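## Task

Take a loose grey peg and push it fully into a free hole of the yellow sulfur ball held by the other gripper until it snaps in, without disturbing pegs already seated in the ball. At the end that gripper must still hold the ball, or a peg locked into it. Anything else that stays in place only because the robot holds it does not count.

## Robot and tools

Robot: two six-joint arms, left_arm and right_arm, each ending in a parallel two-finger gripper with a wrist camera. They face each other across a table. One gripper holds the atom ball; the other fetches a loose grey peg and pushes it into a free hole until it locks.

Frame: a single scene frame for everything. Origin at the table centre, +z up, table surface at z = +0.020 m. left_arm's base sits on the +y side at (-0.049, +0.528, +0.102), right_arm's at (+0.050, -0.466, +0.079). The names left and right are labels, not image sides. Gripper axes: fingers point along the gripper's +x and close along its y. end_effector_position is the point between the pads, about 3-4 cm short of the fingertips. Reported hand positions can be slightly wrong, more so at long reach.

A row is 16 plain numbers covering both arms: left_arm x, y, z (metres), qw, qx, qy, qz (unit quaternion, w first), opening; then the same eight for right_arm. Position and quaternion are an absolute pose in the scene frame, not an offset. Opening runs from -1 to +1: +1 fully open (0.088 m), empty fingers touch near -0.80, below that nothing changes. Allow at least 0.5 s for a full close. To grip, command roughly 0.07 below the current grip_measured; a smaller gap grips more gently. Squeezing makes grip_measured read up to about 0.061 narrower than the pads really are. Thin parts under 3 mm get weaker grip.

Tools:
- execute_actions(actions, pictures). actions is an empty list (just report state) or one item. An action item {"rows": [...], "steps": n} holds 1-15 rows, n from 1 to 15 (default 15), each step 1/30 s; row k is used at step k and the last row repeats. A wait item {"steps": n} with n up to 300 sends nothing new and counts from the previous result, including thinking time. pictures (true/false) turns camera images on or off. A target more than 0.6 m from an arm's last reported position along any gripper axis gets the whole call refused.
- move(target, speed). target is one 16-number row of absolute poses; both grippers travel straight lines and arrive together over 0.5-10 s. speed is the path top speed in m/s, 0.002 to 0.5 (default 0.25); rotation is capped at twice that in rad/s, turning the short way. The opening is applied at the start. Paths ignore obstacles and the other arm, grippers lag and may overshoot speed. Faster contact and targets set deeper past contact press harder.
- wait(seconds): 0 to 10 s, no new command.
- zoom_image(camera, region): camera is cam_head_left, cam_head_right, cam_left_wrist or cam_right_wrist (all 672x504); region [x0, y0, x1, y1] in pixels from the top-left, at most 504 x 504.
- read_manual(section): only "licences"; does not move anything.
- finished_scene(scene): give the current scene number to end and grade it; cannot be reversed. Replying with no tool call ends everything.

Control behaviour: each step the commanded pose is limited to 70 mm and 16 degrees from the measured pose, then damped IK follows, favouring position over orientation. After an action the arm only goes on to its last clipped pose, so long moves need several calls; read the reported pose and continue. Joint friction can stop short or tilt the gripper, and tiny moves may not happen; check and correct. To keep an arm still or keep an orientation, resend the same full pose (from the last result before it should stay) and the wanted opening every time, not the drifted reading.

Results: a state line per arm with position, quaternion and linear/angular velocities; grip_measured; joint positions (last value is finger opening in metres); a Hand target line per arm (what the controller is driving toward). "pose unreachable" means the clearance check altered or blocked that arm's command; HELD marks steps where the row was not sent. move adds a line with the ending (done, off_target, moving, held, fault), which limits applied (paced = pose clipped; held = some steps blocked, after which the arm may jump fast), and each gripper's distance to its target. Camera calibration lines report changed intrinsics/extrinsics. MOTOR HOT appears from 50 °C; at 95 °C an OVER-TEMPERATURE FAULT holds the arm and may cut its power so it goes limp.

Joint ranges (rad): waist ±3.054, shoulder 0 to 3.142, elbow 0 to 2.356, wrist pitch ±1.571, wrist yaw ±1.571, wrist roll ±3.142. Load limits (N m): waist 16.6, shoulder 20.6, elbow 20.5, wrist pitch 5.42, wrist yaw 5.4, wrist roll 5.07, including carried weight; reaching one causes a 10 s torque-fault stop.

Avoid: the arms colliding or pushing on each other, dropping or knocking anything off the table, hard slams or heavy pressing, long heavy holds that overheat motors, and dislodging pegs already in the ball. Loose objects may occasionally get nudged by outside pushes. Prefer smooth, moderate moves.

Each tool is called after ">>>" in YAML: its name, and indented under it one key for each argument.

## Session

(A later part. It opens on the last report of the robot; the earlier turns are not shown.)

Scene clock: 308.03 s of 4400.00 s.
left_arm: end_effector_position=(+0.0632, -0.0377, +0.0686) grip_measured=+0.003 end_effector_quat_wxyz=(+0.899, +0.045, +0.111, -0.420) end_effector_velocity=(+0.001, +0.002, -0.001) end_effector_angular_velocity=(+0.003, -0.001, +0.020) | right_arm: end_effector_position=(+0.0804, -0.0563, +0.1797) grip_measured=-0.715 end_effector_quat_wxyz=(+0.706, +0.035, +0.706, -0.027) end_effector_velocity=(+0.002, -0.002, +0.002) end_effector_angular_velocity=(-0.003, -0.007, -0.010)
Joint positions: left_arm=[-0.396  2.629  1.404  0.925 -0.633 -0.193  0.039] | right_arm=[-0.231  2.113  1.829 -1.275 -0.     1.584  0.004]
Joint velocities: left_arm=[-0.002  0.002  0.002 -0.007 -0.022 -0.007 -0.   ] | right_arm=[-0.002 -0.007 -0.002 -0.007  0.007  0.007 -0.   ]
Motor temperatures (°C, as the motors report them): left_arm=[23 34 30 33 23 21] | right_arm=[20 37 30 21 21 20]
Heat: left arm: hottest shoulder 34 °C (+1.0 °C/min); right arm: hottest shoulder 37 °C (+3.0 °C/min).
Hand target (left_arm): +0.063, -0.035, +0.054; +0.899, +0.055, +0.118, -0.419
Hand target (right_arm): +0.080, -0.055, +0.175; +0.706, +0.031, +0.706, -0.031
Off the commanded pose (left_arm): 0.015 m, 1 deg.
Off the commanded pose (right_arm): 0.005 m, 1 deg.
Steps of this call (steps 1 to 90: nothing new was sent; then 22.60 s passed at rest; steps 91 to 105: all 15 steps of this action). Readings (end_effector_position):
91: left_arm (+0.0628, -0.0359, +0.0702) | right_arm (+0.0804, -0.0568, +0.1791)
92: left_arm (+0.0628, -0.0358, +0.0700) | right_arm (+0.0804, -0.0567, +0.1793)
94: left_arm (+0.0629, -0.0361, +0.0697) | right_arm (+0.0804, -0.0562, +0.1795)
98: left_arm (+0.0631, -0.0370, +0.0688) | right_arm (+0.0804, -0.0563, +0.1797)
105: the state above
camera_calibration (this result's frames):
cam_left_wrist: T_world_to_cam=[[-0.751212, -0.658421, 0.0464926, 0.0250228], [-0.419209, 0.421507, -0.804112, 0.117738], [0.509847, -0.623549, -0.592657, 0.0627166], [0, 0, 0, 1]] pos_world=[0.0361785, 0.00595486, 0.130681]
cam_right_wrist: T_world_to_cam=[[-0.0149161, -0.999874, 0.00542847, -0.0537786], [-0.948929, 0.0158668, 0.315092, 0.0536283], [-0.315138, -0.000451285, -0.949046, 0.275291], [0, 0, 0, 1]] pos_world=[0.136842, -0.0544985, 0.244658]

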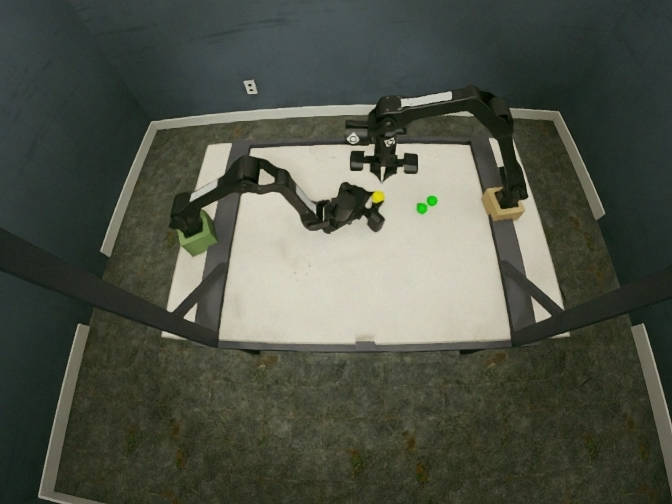

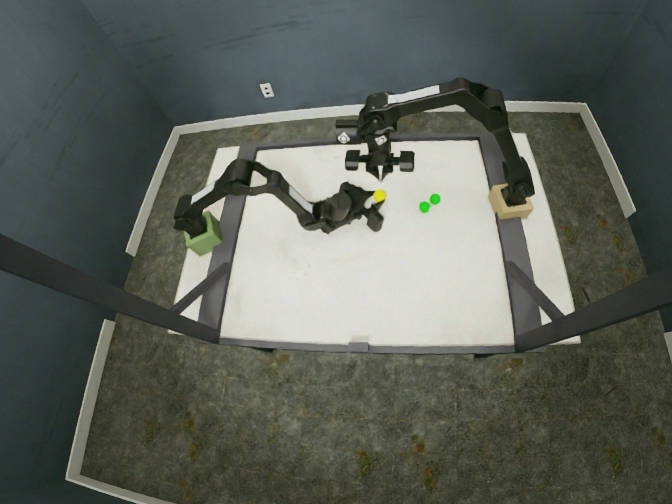

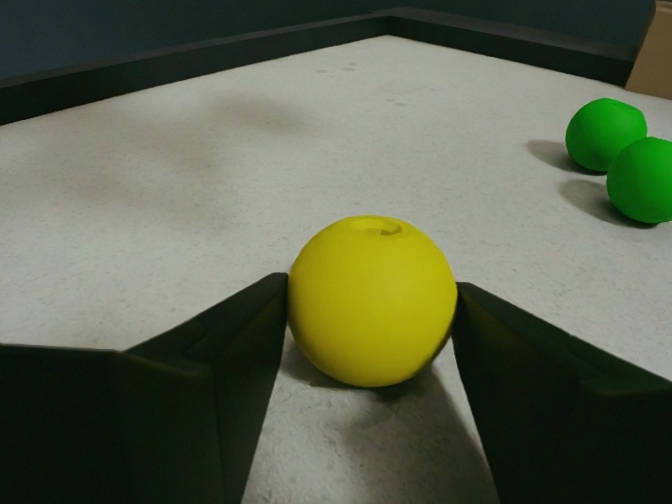

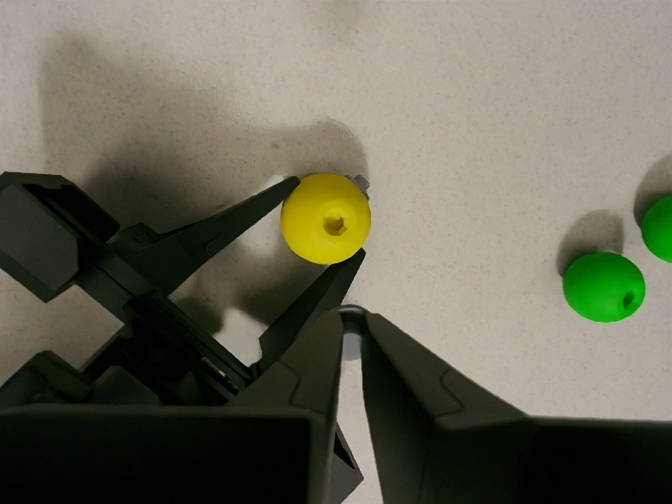

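>>> move:
  target: [0.0632, -0.0377, 0.060, 0.8986, 0.0500, 0.1140, -0.4200, -0.07, 0.1026, -0.0693, 0.1335, 0.6165, 0.2010, 0.7594, -0.0521, -0.82]
  speed: 0.1

Scene clock: 345.33 s of 4400.00 s.
left_arm: end_effector_position=(+0.0632, -0.0387, +0.0698) grip_measured=+0.003 end_effector_quat_wxyz=(+0.900, +0.043, +0.110, -0.420) end_effector_velocity=(-0.000, -0.001, +0.004) end_effector_angular_velocity=(-0.008, -0.008, +0.003) | right_arm: end_effector_position=(+0.1026, -0.0674, +0.1314) grip_measured=-0.715 end_effector_quat_wxyz=(+0.618, +0.198, +0.759, -0.052) end_effector_velocity=(-0.002, +0.001, +0.005) end_effector_angular_velocity=(+0.025, +0.012, +0.023)
Joint positions: left_arm=[-0.396  2.63   1.407  0.927 -0.633 -0.193  0.039] | right_arm=[-0.364  1.957  1.373 -0.781 -0.203  1.745  0.004]
Joint velocities: left_arm=[-0.002 -0.002  0.002  0.007 -0.007  0.007  0.   ] | right_arm=[-0.002 -0.017 -0.007  0.007 -0.022 -0.022 -0.   ]
Motor temperatures (°C, as the motors report them): left_arm=[23 36 29 32 23 21] | right_arm=[20 40 31 21 21 20]
Heat: left arm: hottest shoulder 36 °C (+3.0 °C/min); right arm: hottest shoulder 40 °C (+4.0 °C/min).
Hand target (left_arm): +0.063, -0.038, +0.060; +0.899, +0.050, +0.114, -0.420
Hand target (right_arm): +0.103, -0.069, +0.134; +0.617, +0.201, +0.759, -0.052
Off the commanded pose (left_arm): 0.010 m, 1 deg.
Off the commanded pose (right_arm): 0.003 m, 0 deg.
After step 90, 32.03 s passed at rest.
move: off_target (left_arm)
camera_calibration (this result's frames):
cam_left_wrist: T_world_to_cam=[[-0.751222, -0.658183, 0.0496043, 0.0241522], [-0.419048, 0.417518, -0.806274, 0.119141], [0.509966, -0.626477, -0.589458, 0.0624831], [0, 0, 0, 1]] pos_world=[0.036205, 0.00529754, 0.131693]
cam_right_wrist: T_world_to_cam=[[-0.295621, -0.940751, -0.166119, -0.00898395], [-0.842482, 0.174757, 0.509592, 0.0643398], [-0.450369, 0.290598, -0.844228, 0.256178], [0, 0, 0, 1]] pos_world=[0.166924, -0.0941404, 0.181993]

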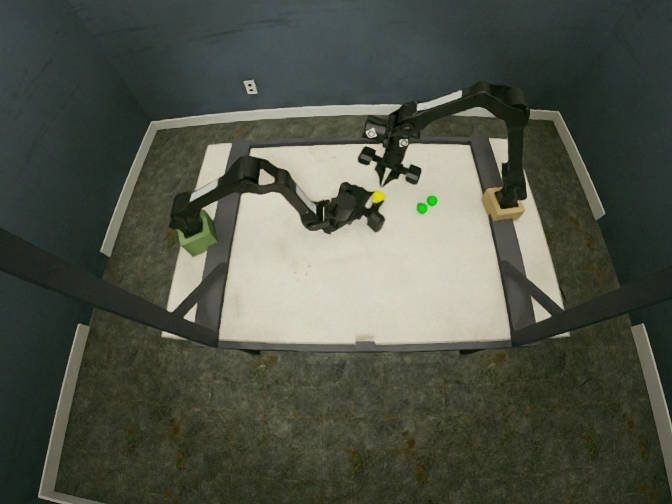

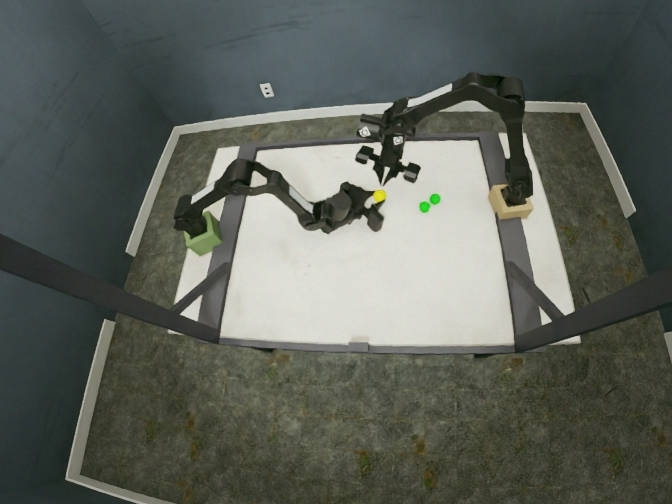

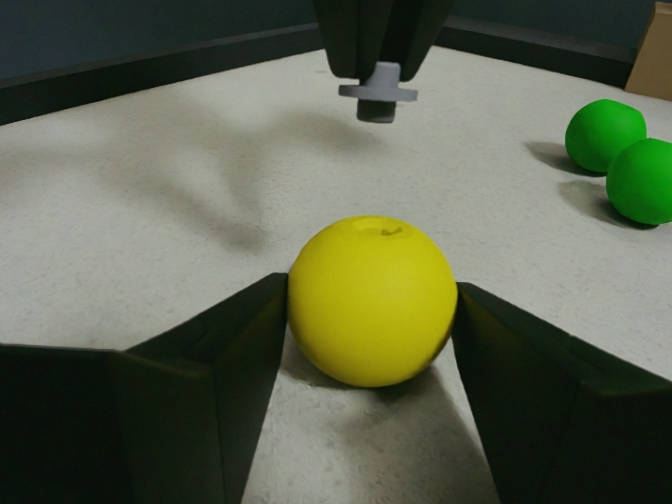

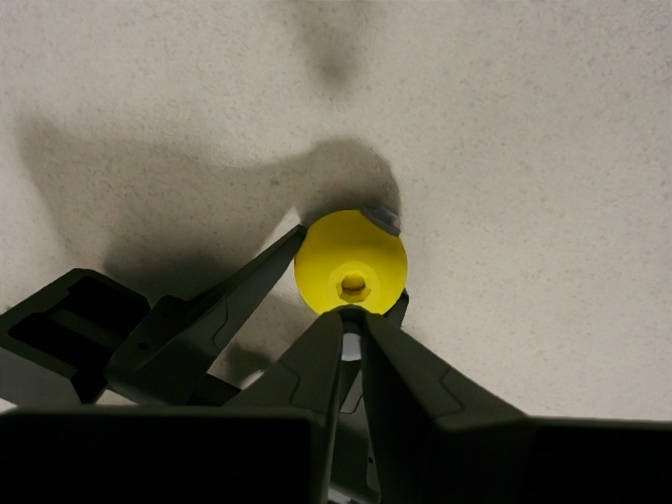

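>>> zoom_image:
  camera: "cam_left_wrist"
  region: [280, 40, 480, 260]

>>> zoom_image:
  camera: "cam_right_wrist"
  region: [285, 195, 420, 330]

Region (280, 40, 480, 260) of cam_left_wrist's 672x504 image, scaled by 2.291, with more detail than that image has; it fills the left 458 columns of this view, and the rest is white.

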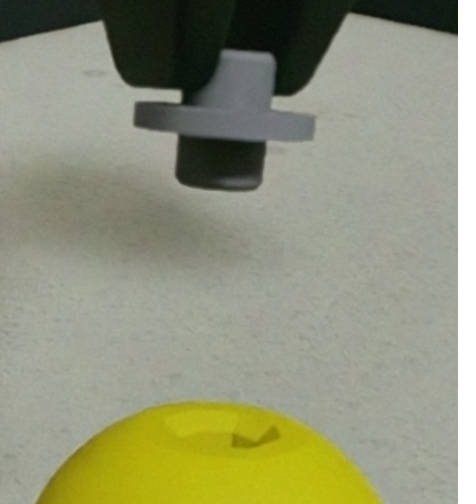

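Region (285, 195, 420, 330) of cam_right_wrist's 672x504 image, scaled by 3.733, with more detail than that image has.

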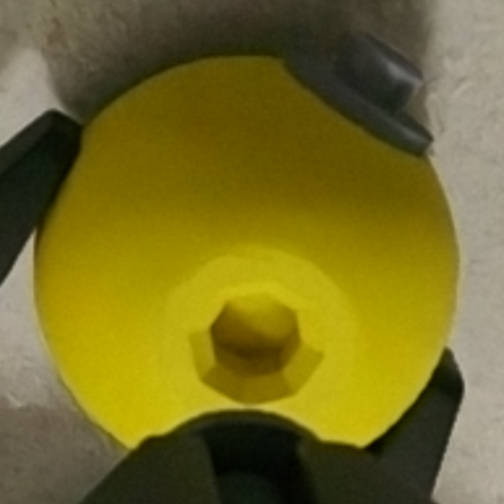

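>>> execute_actions:
  actions:
    - {"rows": [[0.0632, -0.0377, 0.0595, 0.8986, 0.05, 0.114, -0.42, -0.07, 0.1022, -0.0690, 0.1315, 0.6165, 0.201, 0.7594, -0.0521, -0.82],[0.0632, -0.0377, 0.059, 0.8986, 0.05, 0.114, -0.42, -0.07, 0.1018, -0.0687, 0.1295, 0.6165, 0.201, 0.7594, -0.0521, -0.82],[0.0632, -0.0377, 0.0585, 0.8986, 0.05, 0.114, -0.42, -0.07, 0.1015, -0.0684, 0.1275, 0.6165, 0.201, 0.7594, -0.0521, -0.82],[0.0632, -0.0377, 0.058, 0.8986, 0.05, 0.114, -0.42, -0.07, 0.1011, -0.0681, 0.1255, 0.6165, 0.201, 0.7594, -0.0521, -0.82],[0.0632, -0.0377, 0.0575, 0.8986, 0.05, 0.114, -0.42, -0.07, 0.1007, -0.0678, 0.1235, 0.6165, 0.201, 0.7594, -0.0521, -0.82],[0.0632, -0.0377, 0.057, 0.8986, 0.05, 0.114, -0.42, -0.07, 0.1003, -0.0675, 0.1215, 0.6165, 0.201, 0.7594, -0.0521, -0.82],[0.0632, -0.0377, 0.057, 0.8986, 0.05, 0.114, -0.42, -0.07, 0.1000, -0.0672, 0.1195, 0.6165, 0.201, 0.7594, -0.0521, -0.82],[0.0632, -0.0377, 0.057, 0.8986, 0.05, 0.114, -0.42, -0.07, 0.0996, -0.0669, 0.1175, 0.6165, 0.201, 0.7594, -0.0521, -0.82],[0.0632, -0.0377, 0.057, 0.8986, 0.05, 0.114, -0.42, -0.07, 0.0992, -0.0666, 0.1155, 0.6165, 0.201, 0.7594, -0.0521, -0.82],[0.0632, -0.0377, 0.057, 0.8986, 0.05, 0.114, -0.42, -0.07, 0.0988, -0.0663, 0.1135, 0.6165, 0.201, 0.7594, -0.0521, -0.82]], "steps": 15}

Scene clock: 399.57 s of 4400.00 s.
left_arm: end_effector_position=(+0.0633, -0.0394, +0.0690) grip_measured=+0.003 end_effector_quat_wxyz=(+0.900, +0.041, +0.109, -0.421) end_effector_velocity=(-0.001, +0.002, -0.003) end_effector_angular_velocity=(+0.008, +0.004, +0.006) | right_arm: end_effector_position=(+0.1004, -0.0635, +0.1221) grip_measured=-0.715 end_effector_quat_wxyz=(+0.617, +0.207, +0.758, -0.044) end_effector_velocity=(-0.004, -0.006, -0.014) end_effector_angular_velocity=(-0.033, +0.030, -0.004)
Joint positions: left_arm=[-0.396  2.636  1.412  0.933 -0.633 -0.193  0.039] | right_arm=[-0.357  1.964  1.337 -0.712 -0.204  1.756  0.004]
Joint velocities: left_arm=[-0.002  0.002 -0.002 -0.007 -0.007 -0.007 -0.   ] | right_arm=[-0.002  0.022 -0.022  0.007 -0.022  0.007 -0.   ]
Motor temperatures (°C, as the motors report them): left_arm=[23 38 30 32 23 21] | right_arm=[20 47 30 22 21 20]
Heat: left arm: hottest shoulder 38 °C (+3.0 °C/min); right arm: hottest shoulder 47 °C (+8.1 °C/min).
Hand target (left_arm): +0.063, -0.037, +0.057; +0.899, +0.050, +0.114, -0.420
Hand target (right_arm): +0.099, -0.066, +0.114; +0.617, +0.201, +0.759, -0.052
Off the commanded pose (left_arm): 0.012 m, 1 deg.
Off the commanded pose (right_arm): 0.009 m, 1 deg.
Steps of this call (steps 1 to 90: nothing new was sent; then 50.73 s passed at rest; steps 91 to 105: all 15 steps of this action). Readings (end_effector_position):
91: left_arm (+0.0632, -0.0386, +0.0696) | right_arm (+0.1026, -0.0672, +0.1316)
92: left_arm (+0.0632, -0.0386, +0.0694) | right_arm (+0.1027, -0.0669, +0.1314)
94: left_arm (+0.0632, -0.0389, +0.0694) | right_arm (+0.1029, -0.0660, +0.1307)
98: left_arm (+0.0633, -0.0393, +0.0690) | right_arm (+0.1026, -0.0649, +0.1279)
105: the state above
camera_calibration (this result's frames):
cam_left_wrist: T_world_to_cam=[[-0.75123, -0.65797, 0.0522364, 0.023534], [-0.418911, 0.414133, -0.808089, 0.118808], [0.510065, -0.628943, -0.58674, 0.0612153], [0, 0, 0, 1]] pos_world=[0.0362258, 0.00478321, 0.130696]
cam_right_wrist: T_world_to_cam=[[-0.298607, -0.935256, -0.19008, -0.00395767], [-0.843023, 0.16512, 0.511906, 0.0656766], [-0.447378, 0.313101, -0.837748, 0.246529], [0, 0, 0, 1]] pos_world=[0.164477, -0.0917343, 0.172156]

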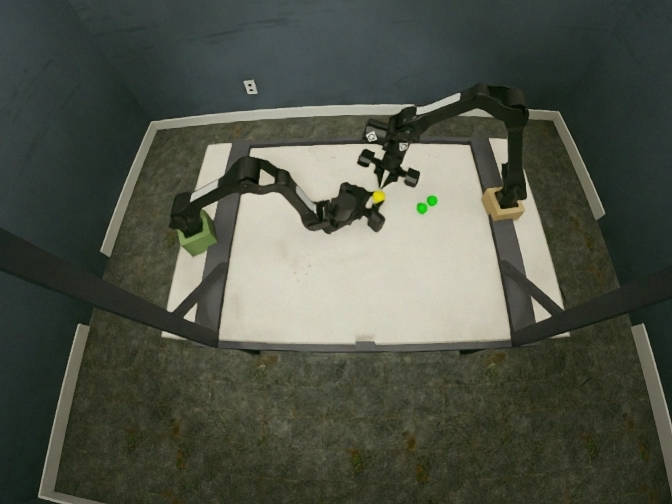

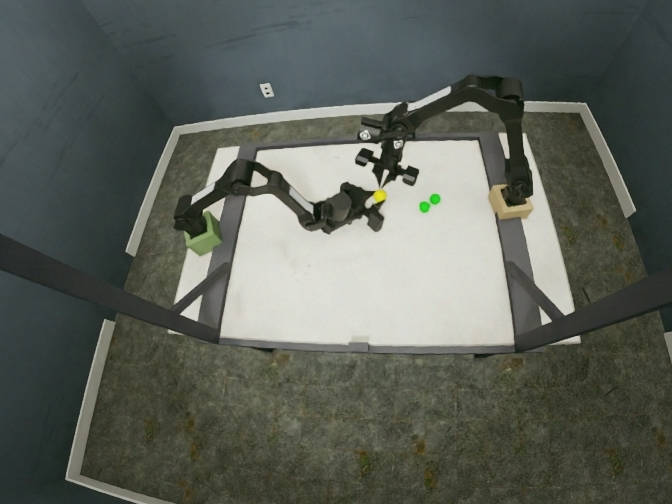

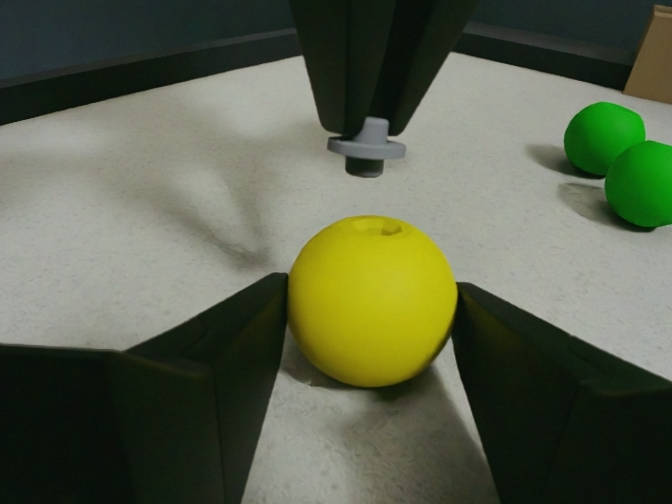

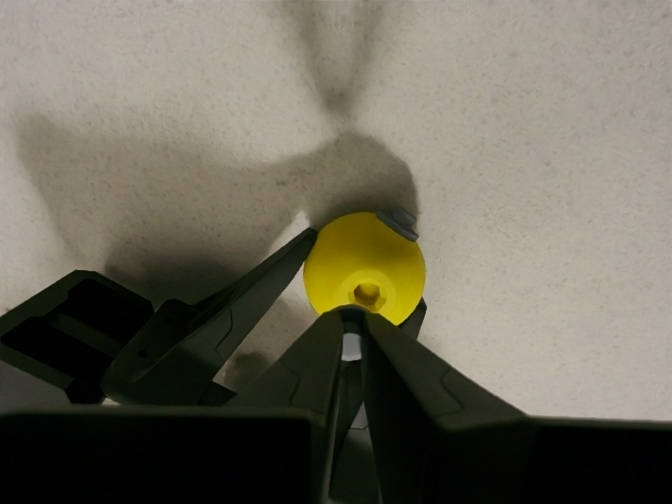

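>>> execute_actions:
  actions: []

Scene clock: 400.90 s of 4400.00 s.
left_arm: end_effector_position=(+0.0633, -0.0394, +0.0690) grip_measured=+0.003 end_effector_quat_wxyz=(+0.900, +0.041, +0.109, -0.421) end_effector_velocity=(+0.001, -0.001, +0.001) end_effector_angular_velocity=(-0.002, +0.008, -0.003) | right_arm: end_effector_position=(+0.1005, -0.0632, +0.1216) grip_measured=-0.715 end_effector_quat_wxyz=(+0.617, +0.208, +0.758, -0.043) end_effector_velocity=(-0.005, -0.004, +0.000) end_effector_angular_velocity=(-0.011, +0.034, +0.027)
Joint positions: left_arm=[-0.396  2.636  1.412  0.933 -0.633 -0.193  0.039] | right_arm=[-0.357  1.965  1.337 -0.709 -0.204  1.756  0.004]
Joint velocities: left_arm=[ 0.002 -0.002  0.002 -0.007  0.007 -0.007 -0.   ] | right_arm=[-0.002 -0.002 -0.002 -0.022 -0.037 -0.022 -0.   ]
Motor temperatures (°C, as the motors report them): left_arm=[23 38 30 32 23 21] | right_arm=[20 46 30 22 21 20]
Heat: left arm: hottest shoulder 38 °C (+3.0 °C/min); right arm: hottest shoulder 46 °C (+7.0 °C/min).
Hand target (left_arm): +0.063, -0.037, +0.057; +0.899, +0.050, +0.114, -0.420
Hand target (right_arm): +0.099, -0.067, +0.114; +0.617, +0.201, +0.759, -0.052
Off the commanded pose (left_arm): 0.012 m, 1 deg.
Off the commanded pose (right_arm): 0.009 m, 1 deg.
Steps of this call (steps 1 to 40: nothing new was sent). Readings (end_effector_position):
1: left_arm (+0.0633, -0.0394, +0.0690) | right_arm (+0.1004, -0.0636, +0.1216)
2: left_arm (+0.0633, -0.0394, +0.0690) | right_arm (+0.1004, -0.0635, +0.1215)
4: left_arm (+0.0633, -0.0394, +0.0690) | right_arm (+0.1005, -0.0633, +0.1215)
8: left_arm (+0.0633, -0.0394, +0.0690) | right_arm (+0.1005, -0.0632, +0.1216)
40: the state above
camera_calibration (this result's frames):
cam_left_wrist: T_world_to_cam=[[-0.75123, -0.65797, 0.0522364, 0.023534], [-0.418911, 0.414133, -0.808089, 0.118808], [0.510065, -0.628943, -0.58674, 0.0612153], [0, 0, 0, 1]] pos_world=[0.0362258, 0.00478321, 0.130696]
cam_right_wrist: T_world_to_cam=[[-0.298923, -0.934945, -0.191112, -0.00354818], [-0.843028, 0.164882, 0.511975, 0.065914], [-0.447157, 0.314154, -0.837471, 0.246043], [0, 0, 0, 1]] pos_world=[0.164527, -0.0914808, 0.17163]

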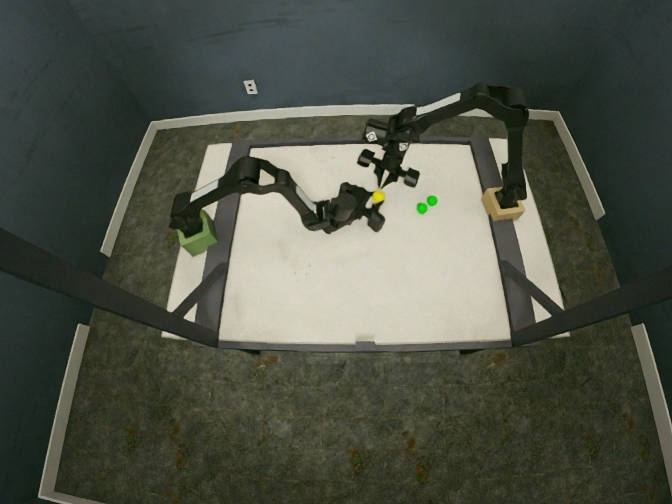

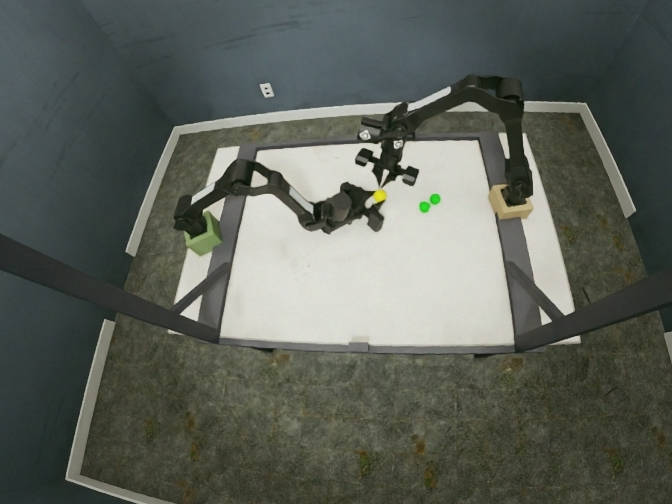

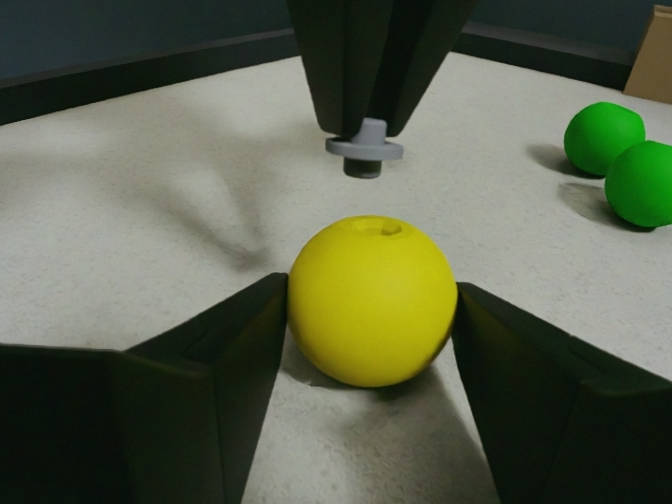

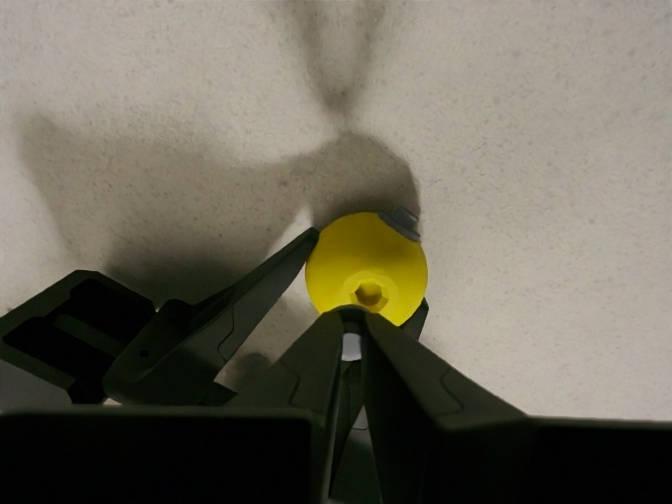

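>>> execute_actions:
  actions:
    - {"rows": [[0.0632, -0.0377, 0.057, 0.8986, 0.05, 0.114, -0.42, -0.07, 0.0986, -0.0669, 0.1128, 0.6164, 0.2, 0.7596, -0.0536, -0.82],[0.0632, -0.0377, 0.057, 0.8986, 0.05, 0.114, -0.42, -0.07, 0.0984, -0.0674, 0.1122, 0.6163, 0.1987, 0.7599, -0.0551, -0.82],[0.0632, -0.0377, 0.057, 0.8986, 0.05, 0.114, -0.42, -0.07, 0.0982, -0.0680, 0.1115, 0.6162, 0.1975, 0.7601, -0.0566, -0.82],[0.0632, -0.0377, 0.057, 0.8986, 0.05, 0.114, -0.42, -0.07, 0.0980, -0.0686, 0.1108, 0.6162, 0.1963, 0.7603, -0.058, -0.82],[0.0632, -0.0377, 0.057, 0.8986, 0.05, 0.114, -0.42, -0.07, 0.0978, -0.0691, 0.1102, 0.6161, 0.1952, 0.7606, -0.0595, -0.82],[0.0632, -0.0377, 0.057, 0.8986, 0.05, 0.114, -0.42, -0.07, 0.0976, -0.0697, 0.1095, 0.616, 0.194, 0.7608, -0.061, -0.82]], "steps": 15}

Scene clock: 412.70 s of 4400.00 s.
left_arm: end_effector_position=(+0.0633, -0.0395, +0.0691) grip_measured=+0.003 end_effector_quat_wxyz=(+0.900, +0.041, +0.109, -0.421) end_effector_velocity=(+0.001, +0.003, -0.003) end_effector_angular_velocity=(+0.027, -0.011, +0.017) | right_arm: end_effector_position=(+0.0999, -0.0658, +0.1178) grip_measured=-0.715 end_effector_quat_wxyz=(+0.617, +0.202, +0.759, -0.051) end_effector_velocity=(-0.003, -0.003, -0.001) end_effector_angular_velocity=(-0.004, +0.018, +0.023)
Joint positions: left_arm=[-0.396  2.636  1.413  0.933 -0.633 -0.193  0.039] | right_arm=[-0.357  1.974  1.336 -0.719 -0.204  1.757  0.004]
Joint velocities: left_arm=[-0.002 -0.002 -0.002 -0.022 -0.022  0.007 -0.   ] | right_arm=[-0.002 -0.002 -0.007 -0.007 -0.022 -0.022 -0.   ]
Motor temperatures (°C, as the motors report them): left_arm=[23 38 30 32 23 21] | right_arm=[20 44 30 22 21 20]
Heat: left arm: hottest shoulder 38 °C (+2.0 °C/min); right arm: hottest shoulder 44 °C (+3.0 °C/min).
Hand target (left_arm): +0.063, -0.038, +0.057; +0.899, +0.050, +0.114, -0.420
Hand target (right_arm): +0.098, -0.070, +0.110; +0.616, +0.194, +0.761, -0.061
Off the commanded pose (left_arm): 0.012 m, 1 deg.
Off the commanded pose (right_arm): 0.009 m, 2 deg.
Steps of this call (steps 1 to 90: nothing new was sent; then 8.30 s passed at rest; steps 91 to 105: all 15 steps of this action). Readings (end_effector_position):
91: left_arm (+0.0633, -0.0394, +0.0690) | right_arm (+0.1005, -0.0632, +0.1216)
92: left_arm (+0.0633, -0.0395, +0.0691) | right_arm (+0.1005, -0.0632, +0.1216)
94: left_arm (+0.0633, -0.0395, +0.0691) | right_arm (+0.1004, -0.0634, +0.1211)
98: left_arm (+0.0633, -0.0395, +0.0691) | right_arm (+0.1001, -0.0652, +0.1188)
105: the state above
camera_calibration (this result's frames):
cam_left_wrist: T_world_to_cam=[[-0.751231, -0.65795, 0.0524756, 0.0234487], [-0.418899, 0.413825, -0.808253, 0.118949], [0.510074, -0.629167, -0.586493, 0.0611952], [0, 0, 0, 1]] pos_world=[0.0362289, 0.00470604, 0.130801]
cam_right_wrist: T_world_to_cam=[[-0.300289, -0.938027, -0.173007, -0.00905719], [-0.840772, 0.17464, 0.512449, 0.0681404], [-0.450477, 0.299342, -0.841109, 0.243226], [0, 0, 0, 1]] pos_world=[0.164139, -0.0932037, 0.168094]

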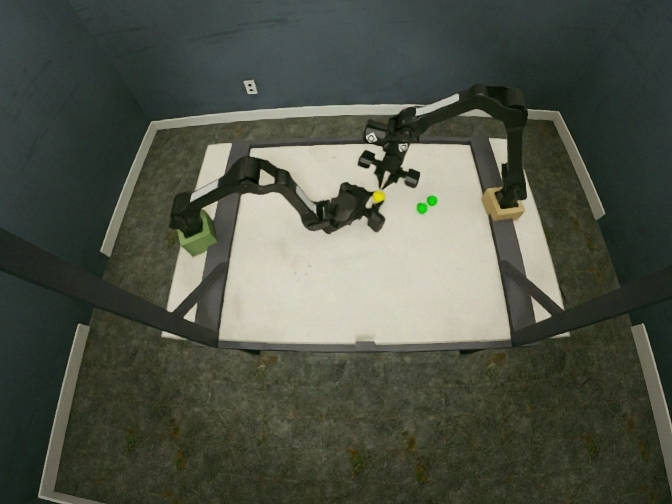

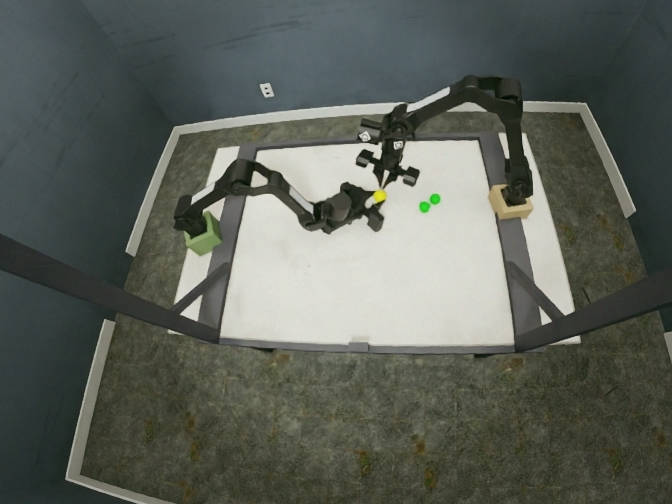

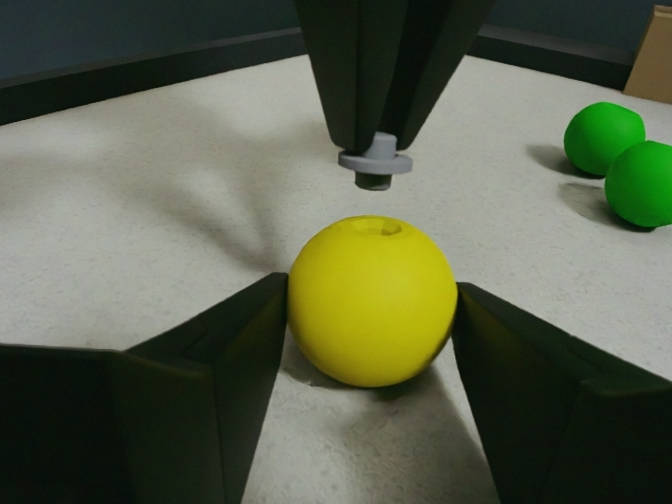

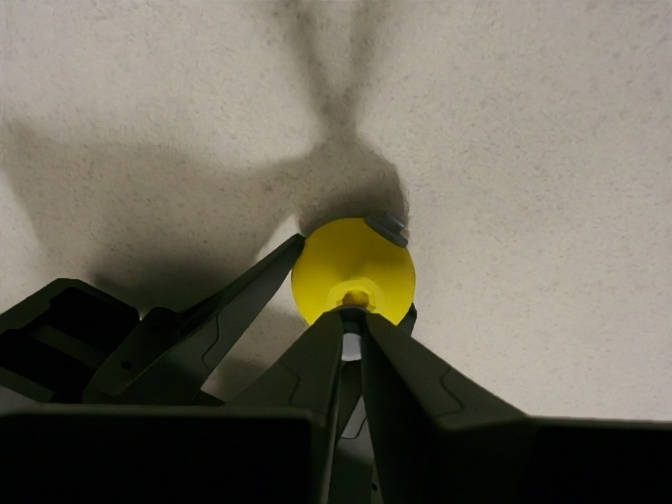

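>>> zoom_image:
  camera: "cam_left_wrist"
  region: [310, 120, 450, 260]

>>> zoom_image:
  camera: "cam_right_wrist"
  region: [285, 205, 425, 345]

Region (310, 120, 450, 260) of cam_left_wrist's 672x504 image, scaled by 3.600, with more detail than that image has.

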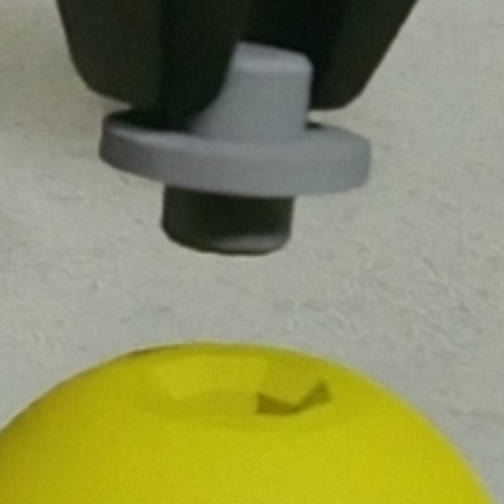

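Region (285, 205, 425, 345) of cam_right_wrist's 672x504 image, scaled by 3.600, with more detail than that image has.

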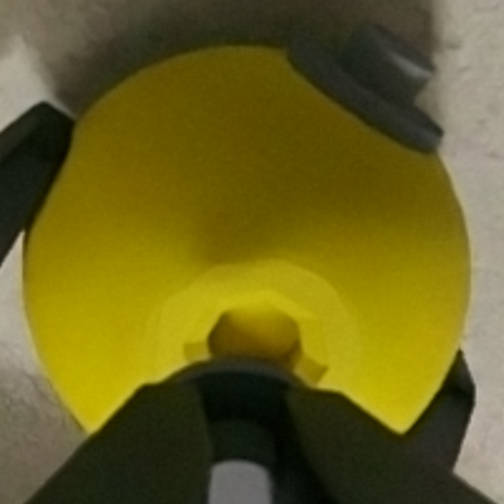

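>>> execute_actions:
  actions:
    - {"rows": [[0.0632, -0.0377, 0.057, 0.8986, 0.05, 0.114, -0.42, -0.07, 0.0974, -0.0699, 0.1088, 0.616, 0.194, 0.7608, -0.061, -0.82],[0.0632, -0.0377, 0.057, 0.8986, 0.05, 0.114, -0.42, -0.07, 0.0972, -0.0700, 0.1081, 0.616, 0.194, 0.7608, -0.061, -0.82],[0.0632, -0.0377, 0.057, 0.8986, 0.05, 0.114, -0.42, -0.07, 0.0970, -0.0702, 0.1074, 0.616, 0.194, 0.7608, -0.061, -0.82],[0.0632, -0.0377, 0.057, 0.8986, 0.05, 0.114, -0.42, -0.07, 0.0968, -0.0704, 0.1067, 0.616, 0.194, 0.7608, -0.061, -0.82],[0.0632, -0.0377, 0.057, 0.8986, 0.05, 0.114, -0.42, -0.07, 0.0966, -0.0705, 0.1060, 0.616, 0.194, 0.7608, -0.061, -0.82],[0.0632, -0.0377, 0.057, 0.8986, 0.05, 0.114, -0.42, -0.07, 0.0964, -0.0707, 0.1053, 0.616, 0.194, 0.7608, -0.061, -0.82]], "steps": 15}

Scene clock: 423.97 s of 4400.00 s.
left_arm: end_effector_position=(+0.0633, -0.0395, +0.0691) grip_measured=+0.003 end_effector_quat_wxyz=(+0.900, +0.041, +0.109, -0.421) end_effector_velocity=(-0.002, -0.000, -0.001) end_effector_angular_velocity=(+0.012, +0.008, -0.008) | right_arm: end_effector_position=(+0.0985, -0.0673, +0.1135) grip_measured=-0.715 end_effector_quat_wxyz=(+0.617, +0.201, +0.759, -0.052) end_effector_velocity=(-0.002, +0.002, +0.003) end_effector_angular_velocity=(+0.015, +0.003, +0.011)
Joint positions: left_arm=[-0.396  2.636  1.413  0.933 -0.633 -0.193  0.039] | right_arm=[-0.354  1.976  1.322 -0.704 -0.204  1.76   0.004]
Joint velocities: left_arm=[-0.002 -0.007 -0.002 -0.022  0.007 -0.007 -0.   ] | right_arm=[ 0.002 -0.007 -0.002  0.007 -0.007 -0.007 -0.   ]
Motor temperatures (°C, as the motors report them): left_arm=[23 39 30 32 23 21] | right_arm=[20 43 30 22 21 20]
Heat: left arm: hottest shoulder 39 °C (+2.0 °C/min); right arm: hottest shoulder 43 °C (+0.0 °C/min).
Hand target (left_arm): +0.063, -0.037, +0.057; +0.899, +0.050, +0.114, -0.420
Hand target (right_arm): +0.096, -0.071, +0.106; +0.616, +0.194, +0.761, -0.061
Off the commanded pose (left_arm): 0.012 m, 1 deg.
Off the commanded pose (right_arm): 0.009 m, 1 deg.
Steps of this call (steps 1 to 90: nothing new was sent; then 7.77 s passed at rest; steps 91 to 105: all 15 steps of this action). Readings (end_effector_position):
91: left_arm (+0.0633, -0.0395, +0.0691) | right_arm (+0.0999, -0.0660, +0.1177)
92: left_arm (+0.0633, -0.0395, +0.0691) | right_arm (+0.0998, -0.0661, +0.1176)
94: left_arm (+0.0633, -0.0395, +0.0691) | right_arm (+0.0996, -0.0665, +0.1167)
98: left_arm (+0.0633, -0.0395, +0.0691) | right_arm (+0.0988, -0.0672, +0.1145)
105: the state above
camera_calibration (this result's frames):
cam_left_wrist: T_world_to_cam=[[-0.751231, -0.65795, 0.0524756, 0.0234487], [-0.418899, 0.413825, -0.808253, 0.118949], [0.510074, -0.629167, -0.586493, 0.0611952], [0, 0, 0, 1]] pos_world=[0.0362289, 0.00470604, 0.130801]
cam_right_wrist: T_world_to_cam=[[-0.300382, -0.938583, -0.169803, -0.0120224], [-0.840189, 0.176101, 0.512904, 0.0693971], [-0.451501, 0.296734, -0.841485, 0.239443], [0, 0, 0, 1]] pos_world=[0.162804, -0.0945559, 0.163852]

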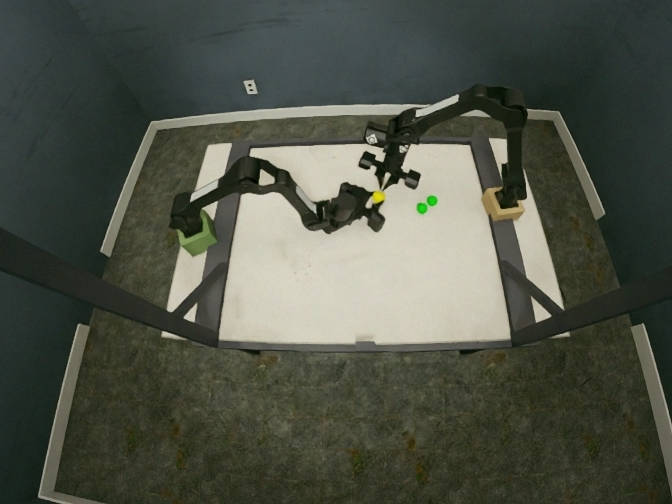

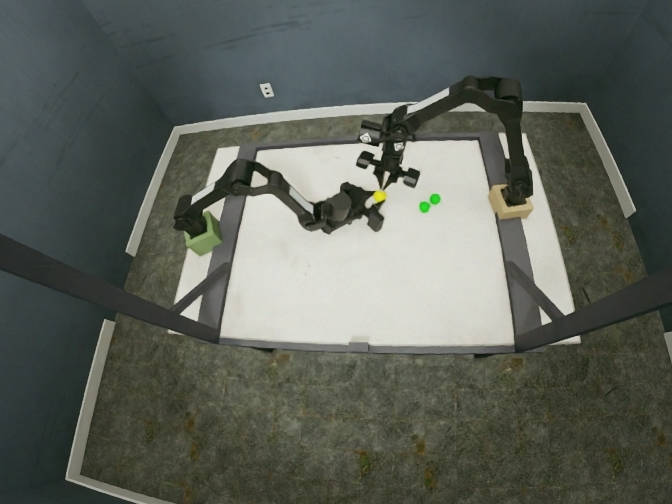

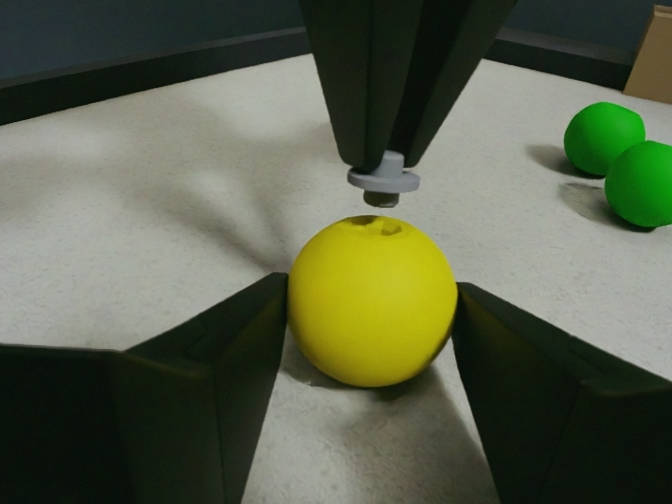

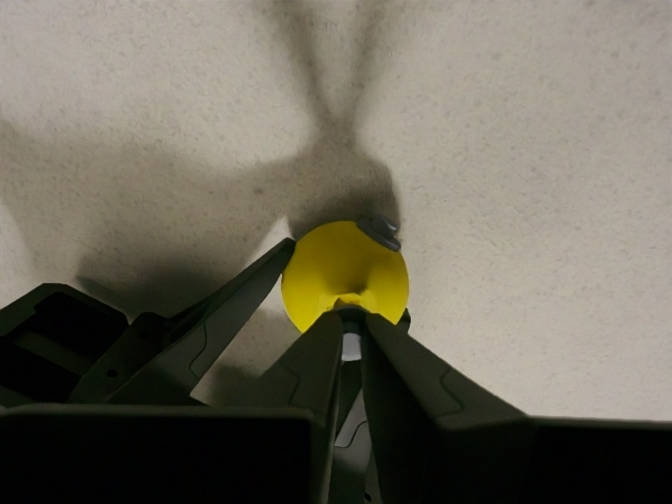

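>>> execute_actions:
  actions: []

Scene clock: 437.10 s of 4400.00 s.
left_arm: end_effector_position=(+0.0633, -0.0396, +0.0692) grip_measured=+0.003 end_effector_quat_wxyz=(+0.900, +0.041, +0.109, -0.421) end_effector_velocity=(+0.001, +0.002, -0.000) end_effector_angular_velocity=(+0.003, -0.001, +0.020) | right_arm: end_effector_position=(+0.0985, -0.0673, +0.1135) grip_measured=-0.715 end_effector_quat_wxyz=(+0.617, +0.201, +0.759, -0.052) end_effector_velocity=(-0.001, -0.005, -0.001) end_effector_angular_velocity=(-0.021, +0.013, -0.008)
Joint positions: left_arm=[-0.396  2.636  1.413  0.933 -0.633 -0.193  0.039] | right_arm=[-0.354  1.976  1.322 -0.704 -0.204  1.76   0.004]
Joint velocities: left_arm=[-0.002 -0.002 -0.002 -0.007 -0.022 -0.007 -0.   ] | right_arm=[-0.002 -0.002 -0.002 -0.022 -0.007  0.007 -0.   ]
Motor temperatures (°C, as the motors report them): left_arm=[23 39 30 32 23 21] | right_arm=[20 42 30 22 21 20]
Heat: left arm: hottest shoulder 39 °C (+2.0 °C/min); right arm: hottest shoulder 42 °C (-3.0 °C/min).
Hand target (left_arm): +0.063, -0.037, +0.057; +0.899, +0.050, +0.114, -0.420
Hand target (right_arm): +0.096, -0.071, +0.106; +0.616, +0.194, +0.761, -0.061
Off the commanded pose (left_arm): 0.012 m, 1 deg.
Off the commanded pose (right_arm): 0.009 m, 1 deg.
Steps of this call (steps 1 to 90: nothing new was sent; then 10.13 s passed at rest). Readings (end_effector_position):
1: left_arm (+0.0633, -0.0395, +0.0691) | right_arm (+0.0985, -0.0673, +0.1135)
2: left_arm (+0.0633, -0.0395, +0.0691) | right_arm (+0.0985, -0.0673, +0.1135)
4: left_arm (+0.0633, -0.0395, +0.0691) | right_arm (+0.0985, -0.0673, +0.1135)
8: left_arm (+0.0633, -0.0395, +0.0691) | right_arm (+0.0985, -0.0673, +0.1135)
90: the state above
camera_calibration (this result's frames):
cam_left_wrist: T_world_to_cam=[[-0.751232, -0.65793, 0.0527148, 0.0234165], [-0.418886, 0.413517, -0.808417, 0.119012], [0.510083, -0.62939, -0.586245, 0.0611958], [0, 0, 0, 1]] pos_world=[0.0362288, 0.00470891, 0.130853]
cam_right_wrist: T_world_to_cam=[[-0.300382, -0.938583, -0.169803, -0.0120224], [-0.840189, 0.176101, 0.512904, 0.0693971], [-0.451501, 0.296734, -0.841485, 0.239443], [0, 0, 0, 1]] pos_world=[0.162804, -0.0945559, 0.163852]

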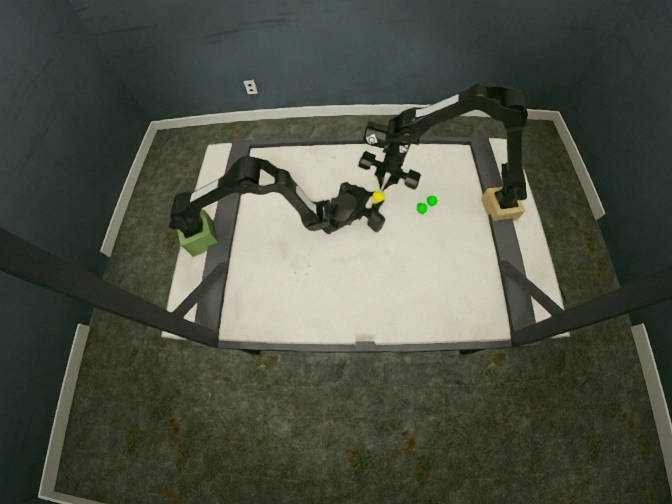

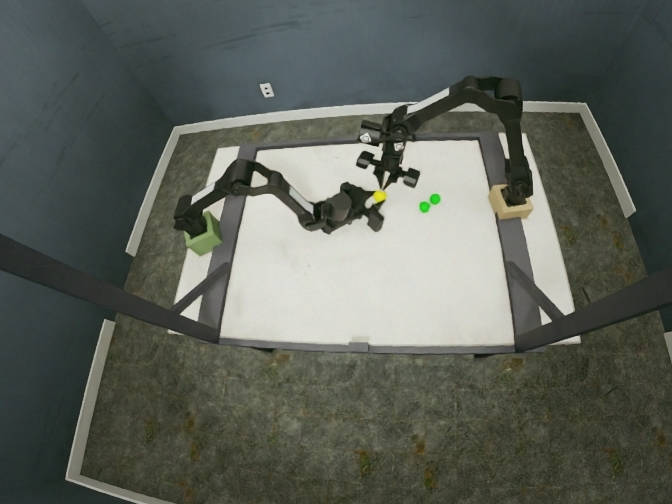

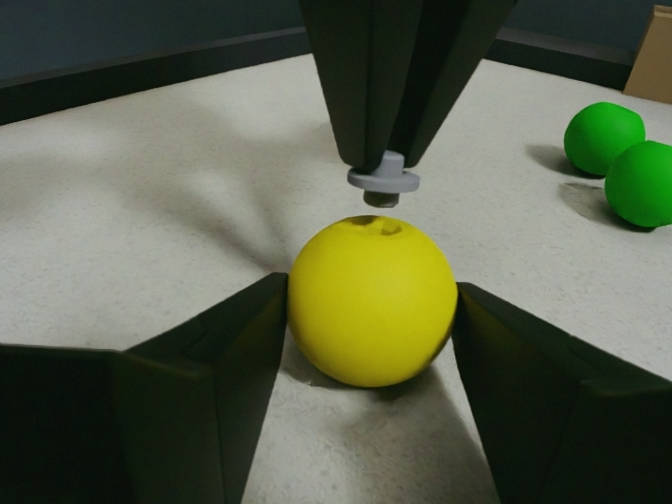

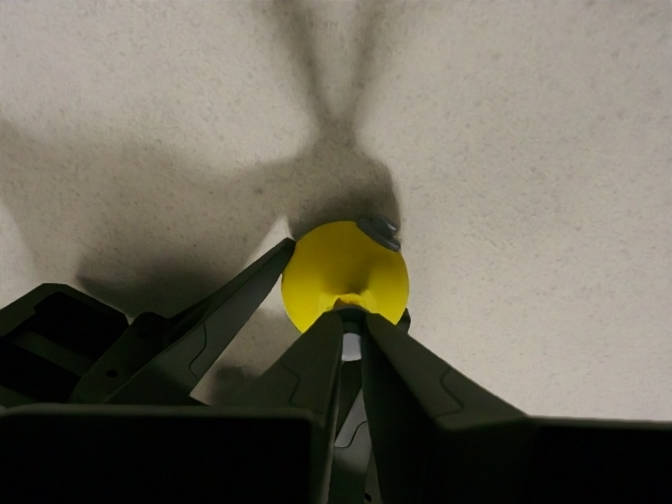

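>>> zoom_image:
  camera: "cam_left_wrist"
  region: [320, 130, 440, 260]

>>> zoom_image:
  camera: "cam_right_wrist"
  region: [270, 200, 430, 370]

Region (320, 130, 440, 260) of cam_left_wrist's 672x504 image, scaled by 3.877, with more detail than that image has; it fills the left 465 columns of this view, and the rest is white.

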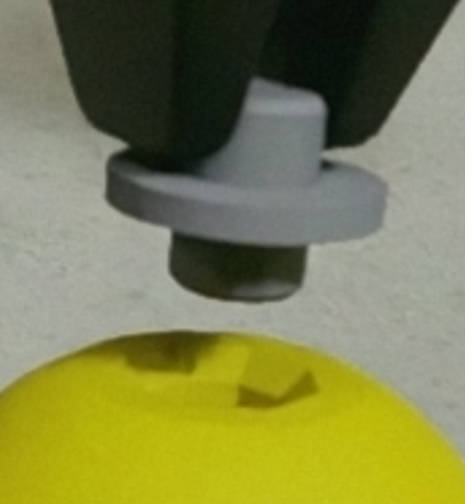

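Region (270, 200, 430, 370) of cam_right_wrist's 672x504 image, scaled by 2.965, with more detail than that image has; it fills the left 474 columns of this view, and the rest is white.

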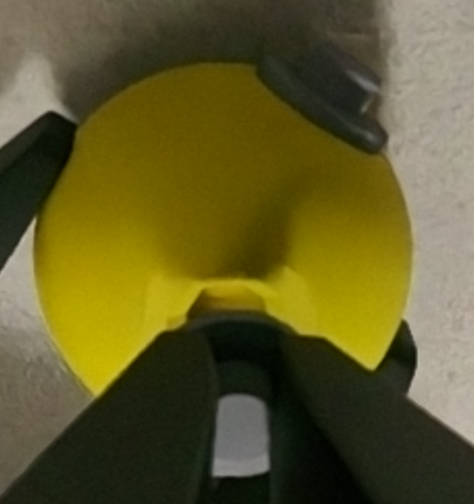

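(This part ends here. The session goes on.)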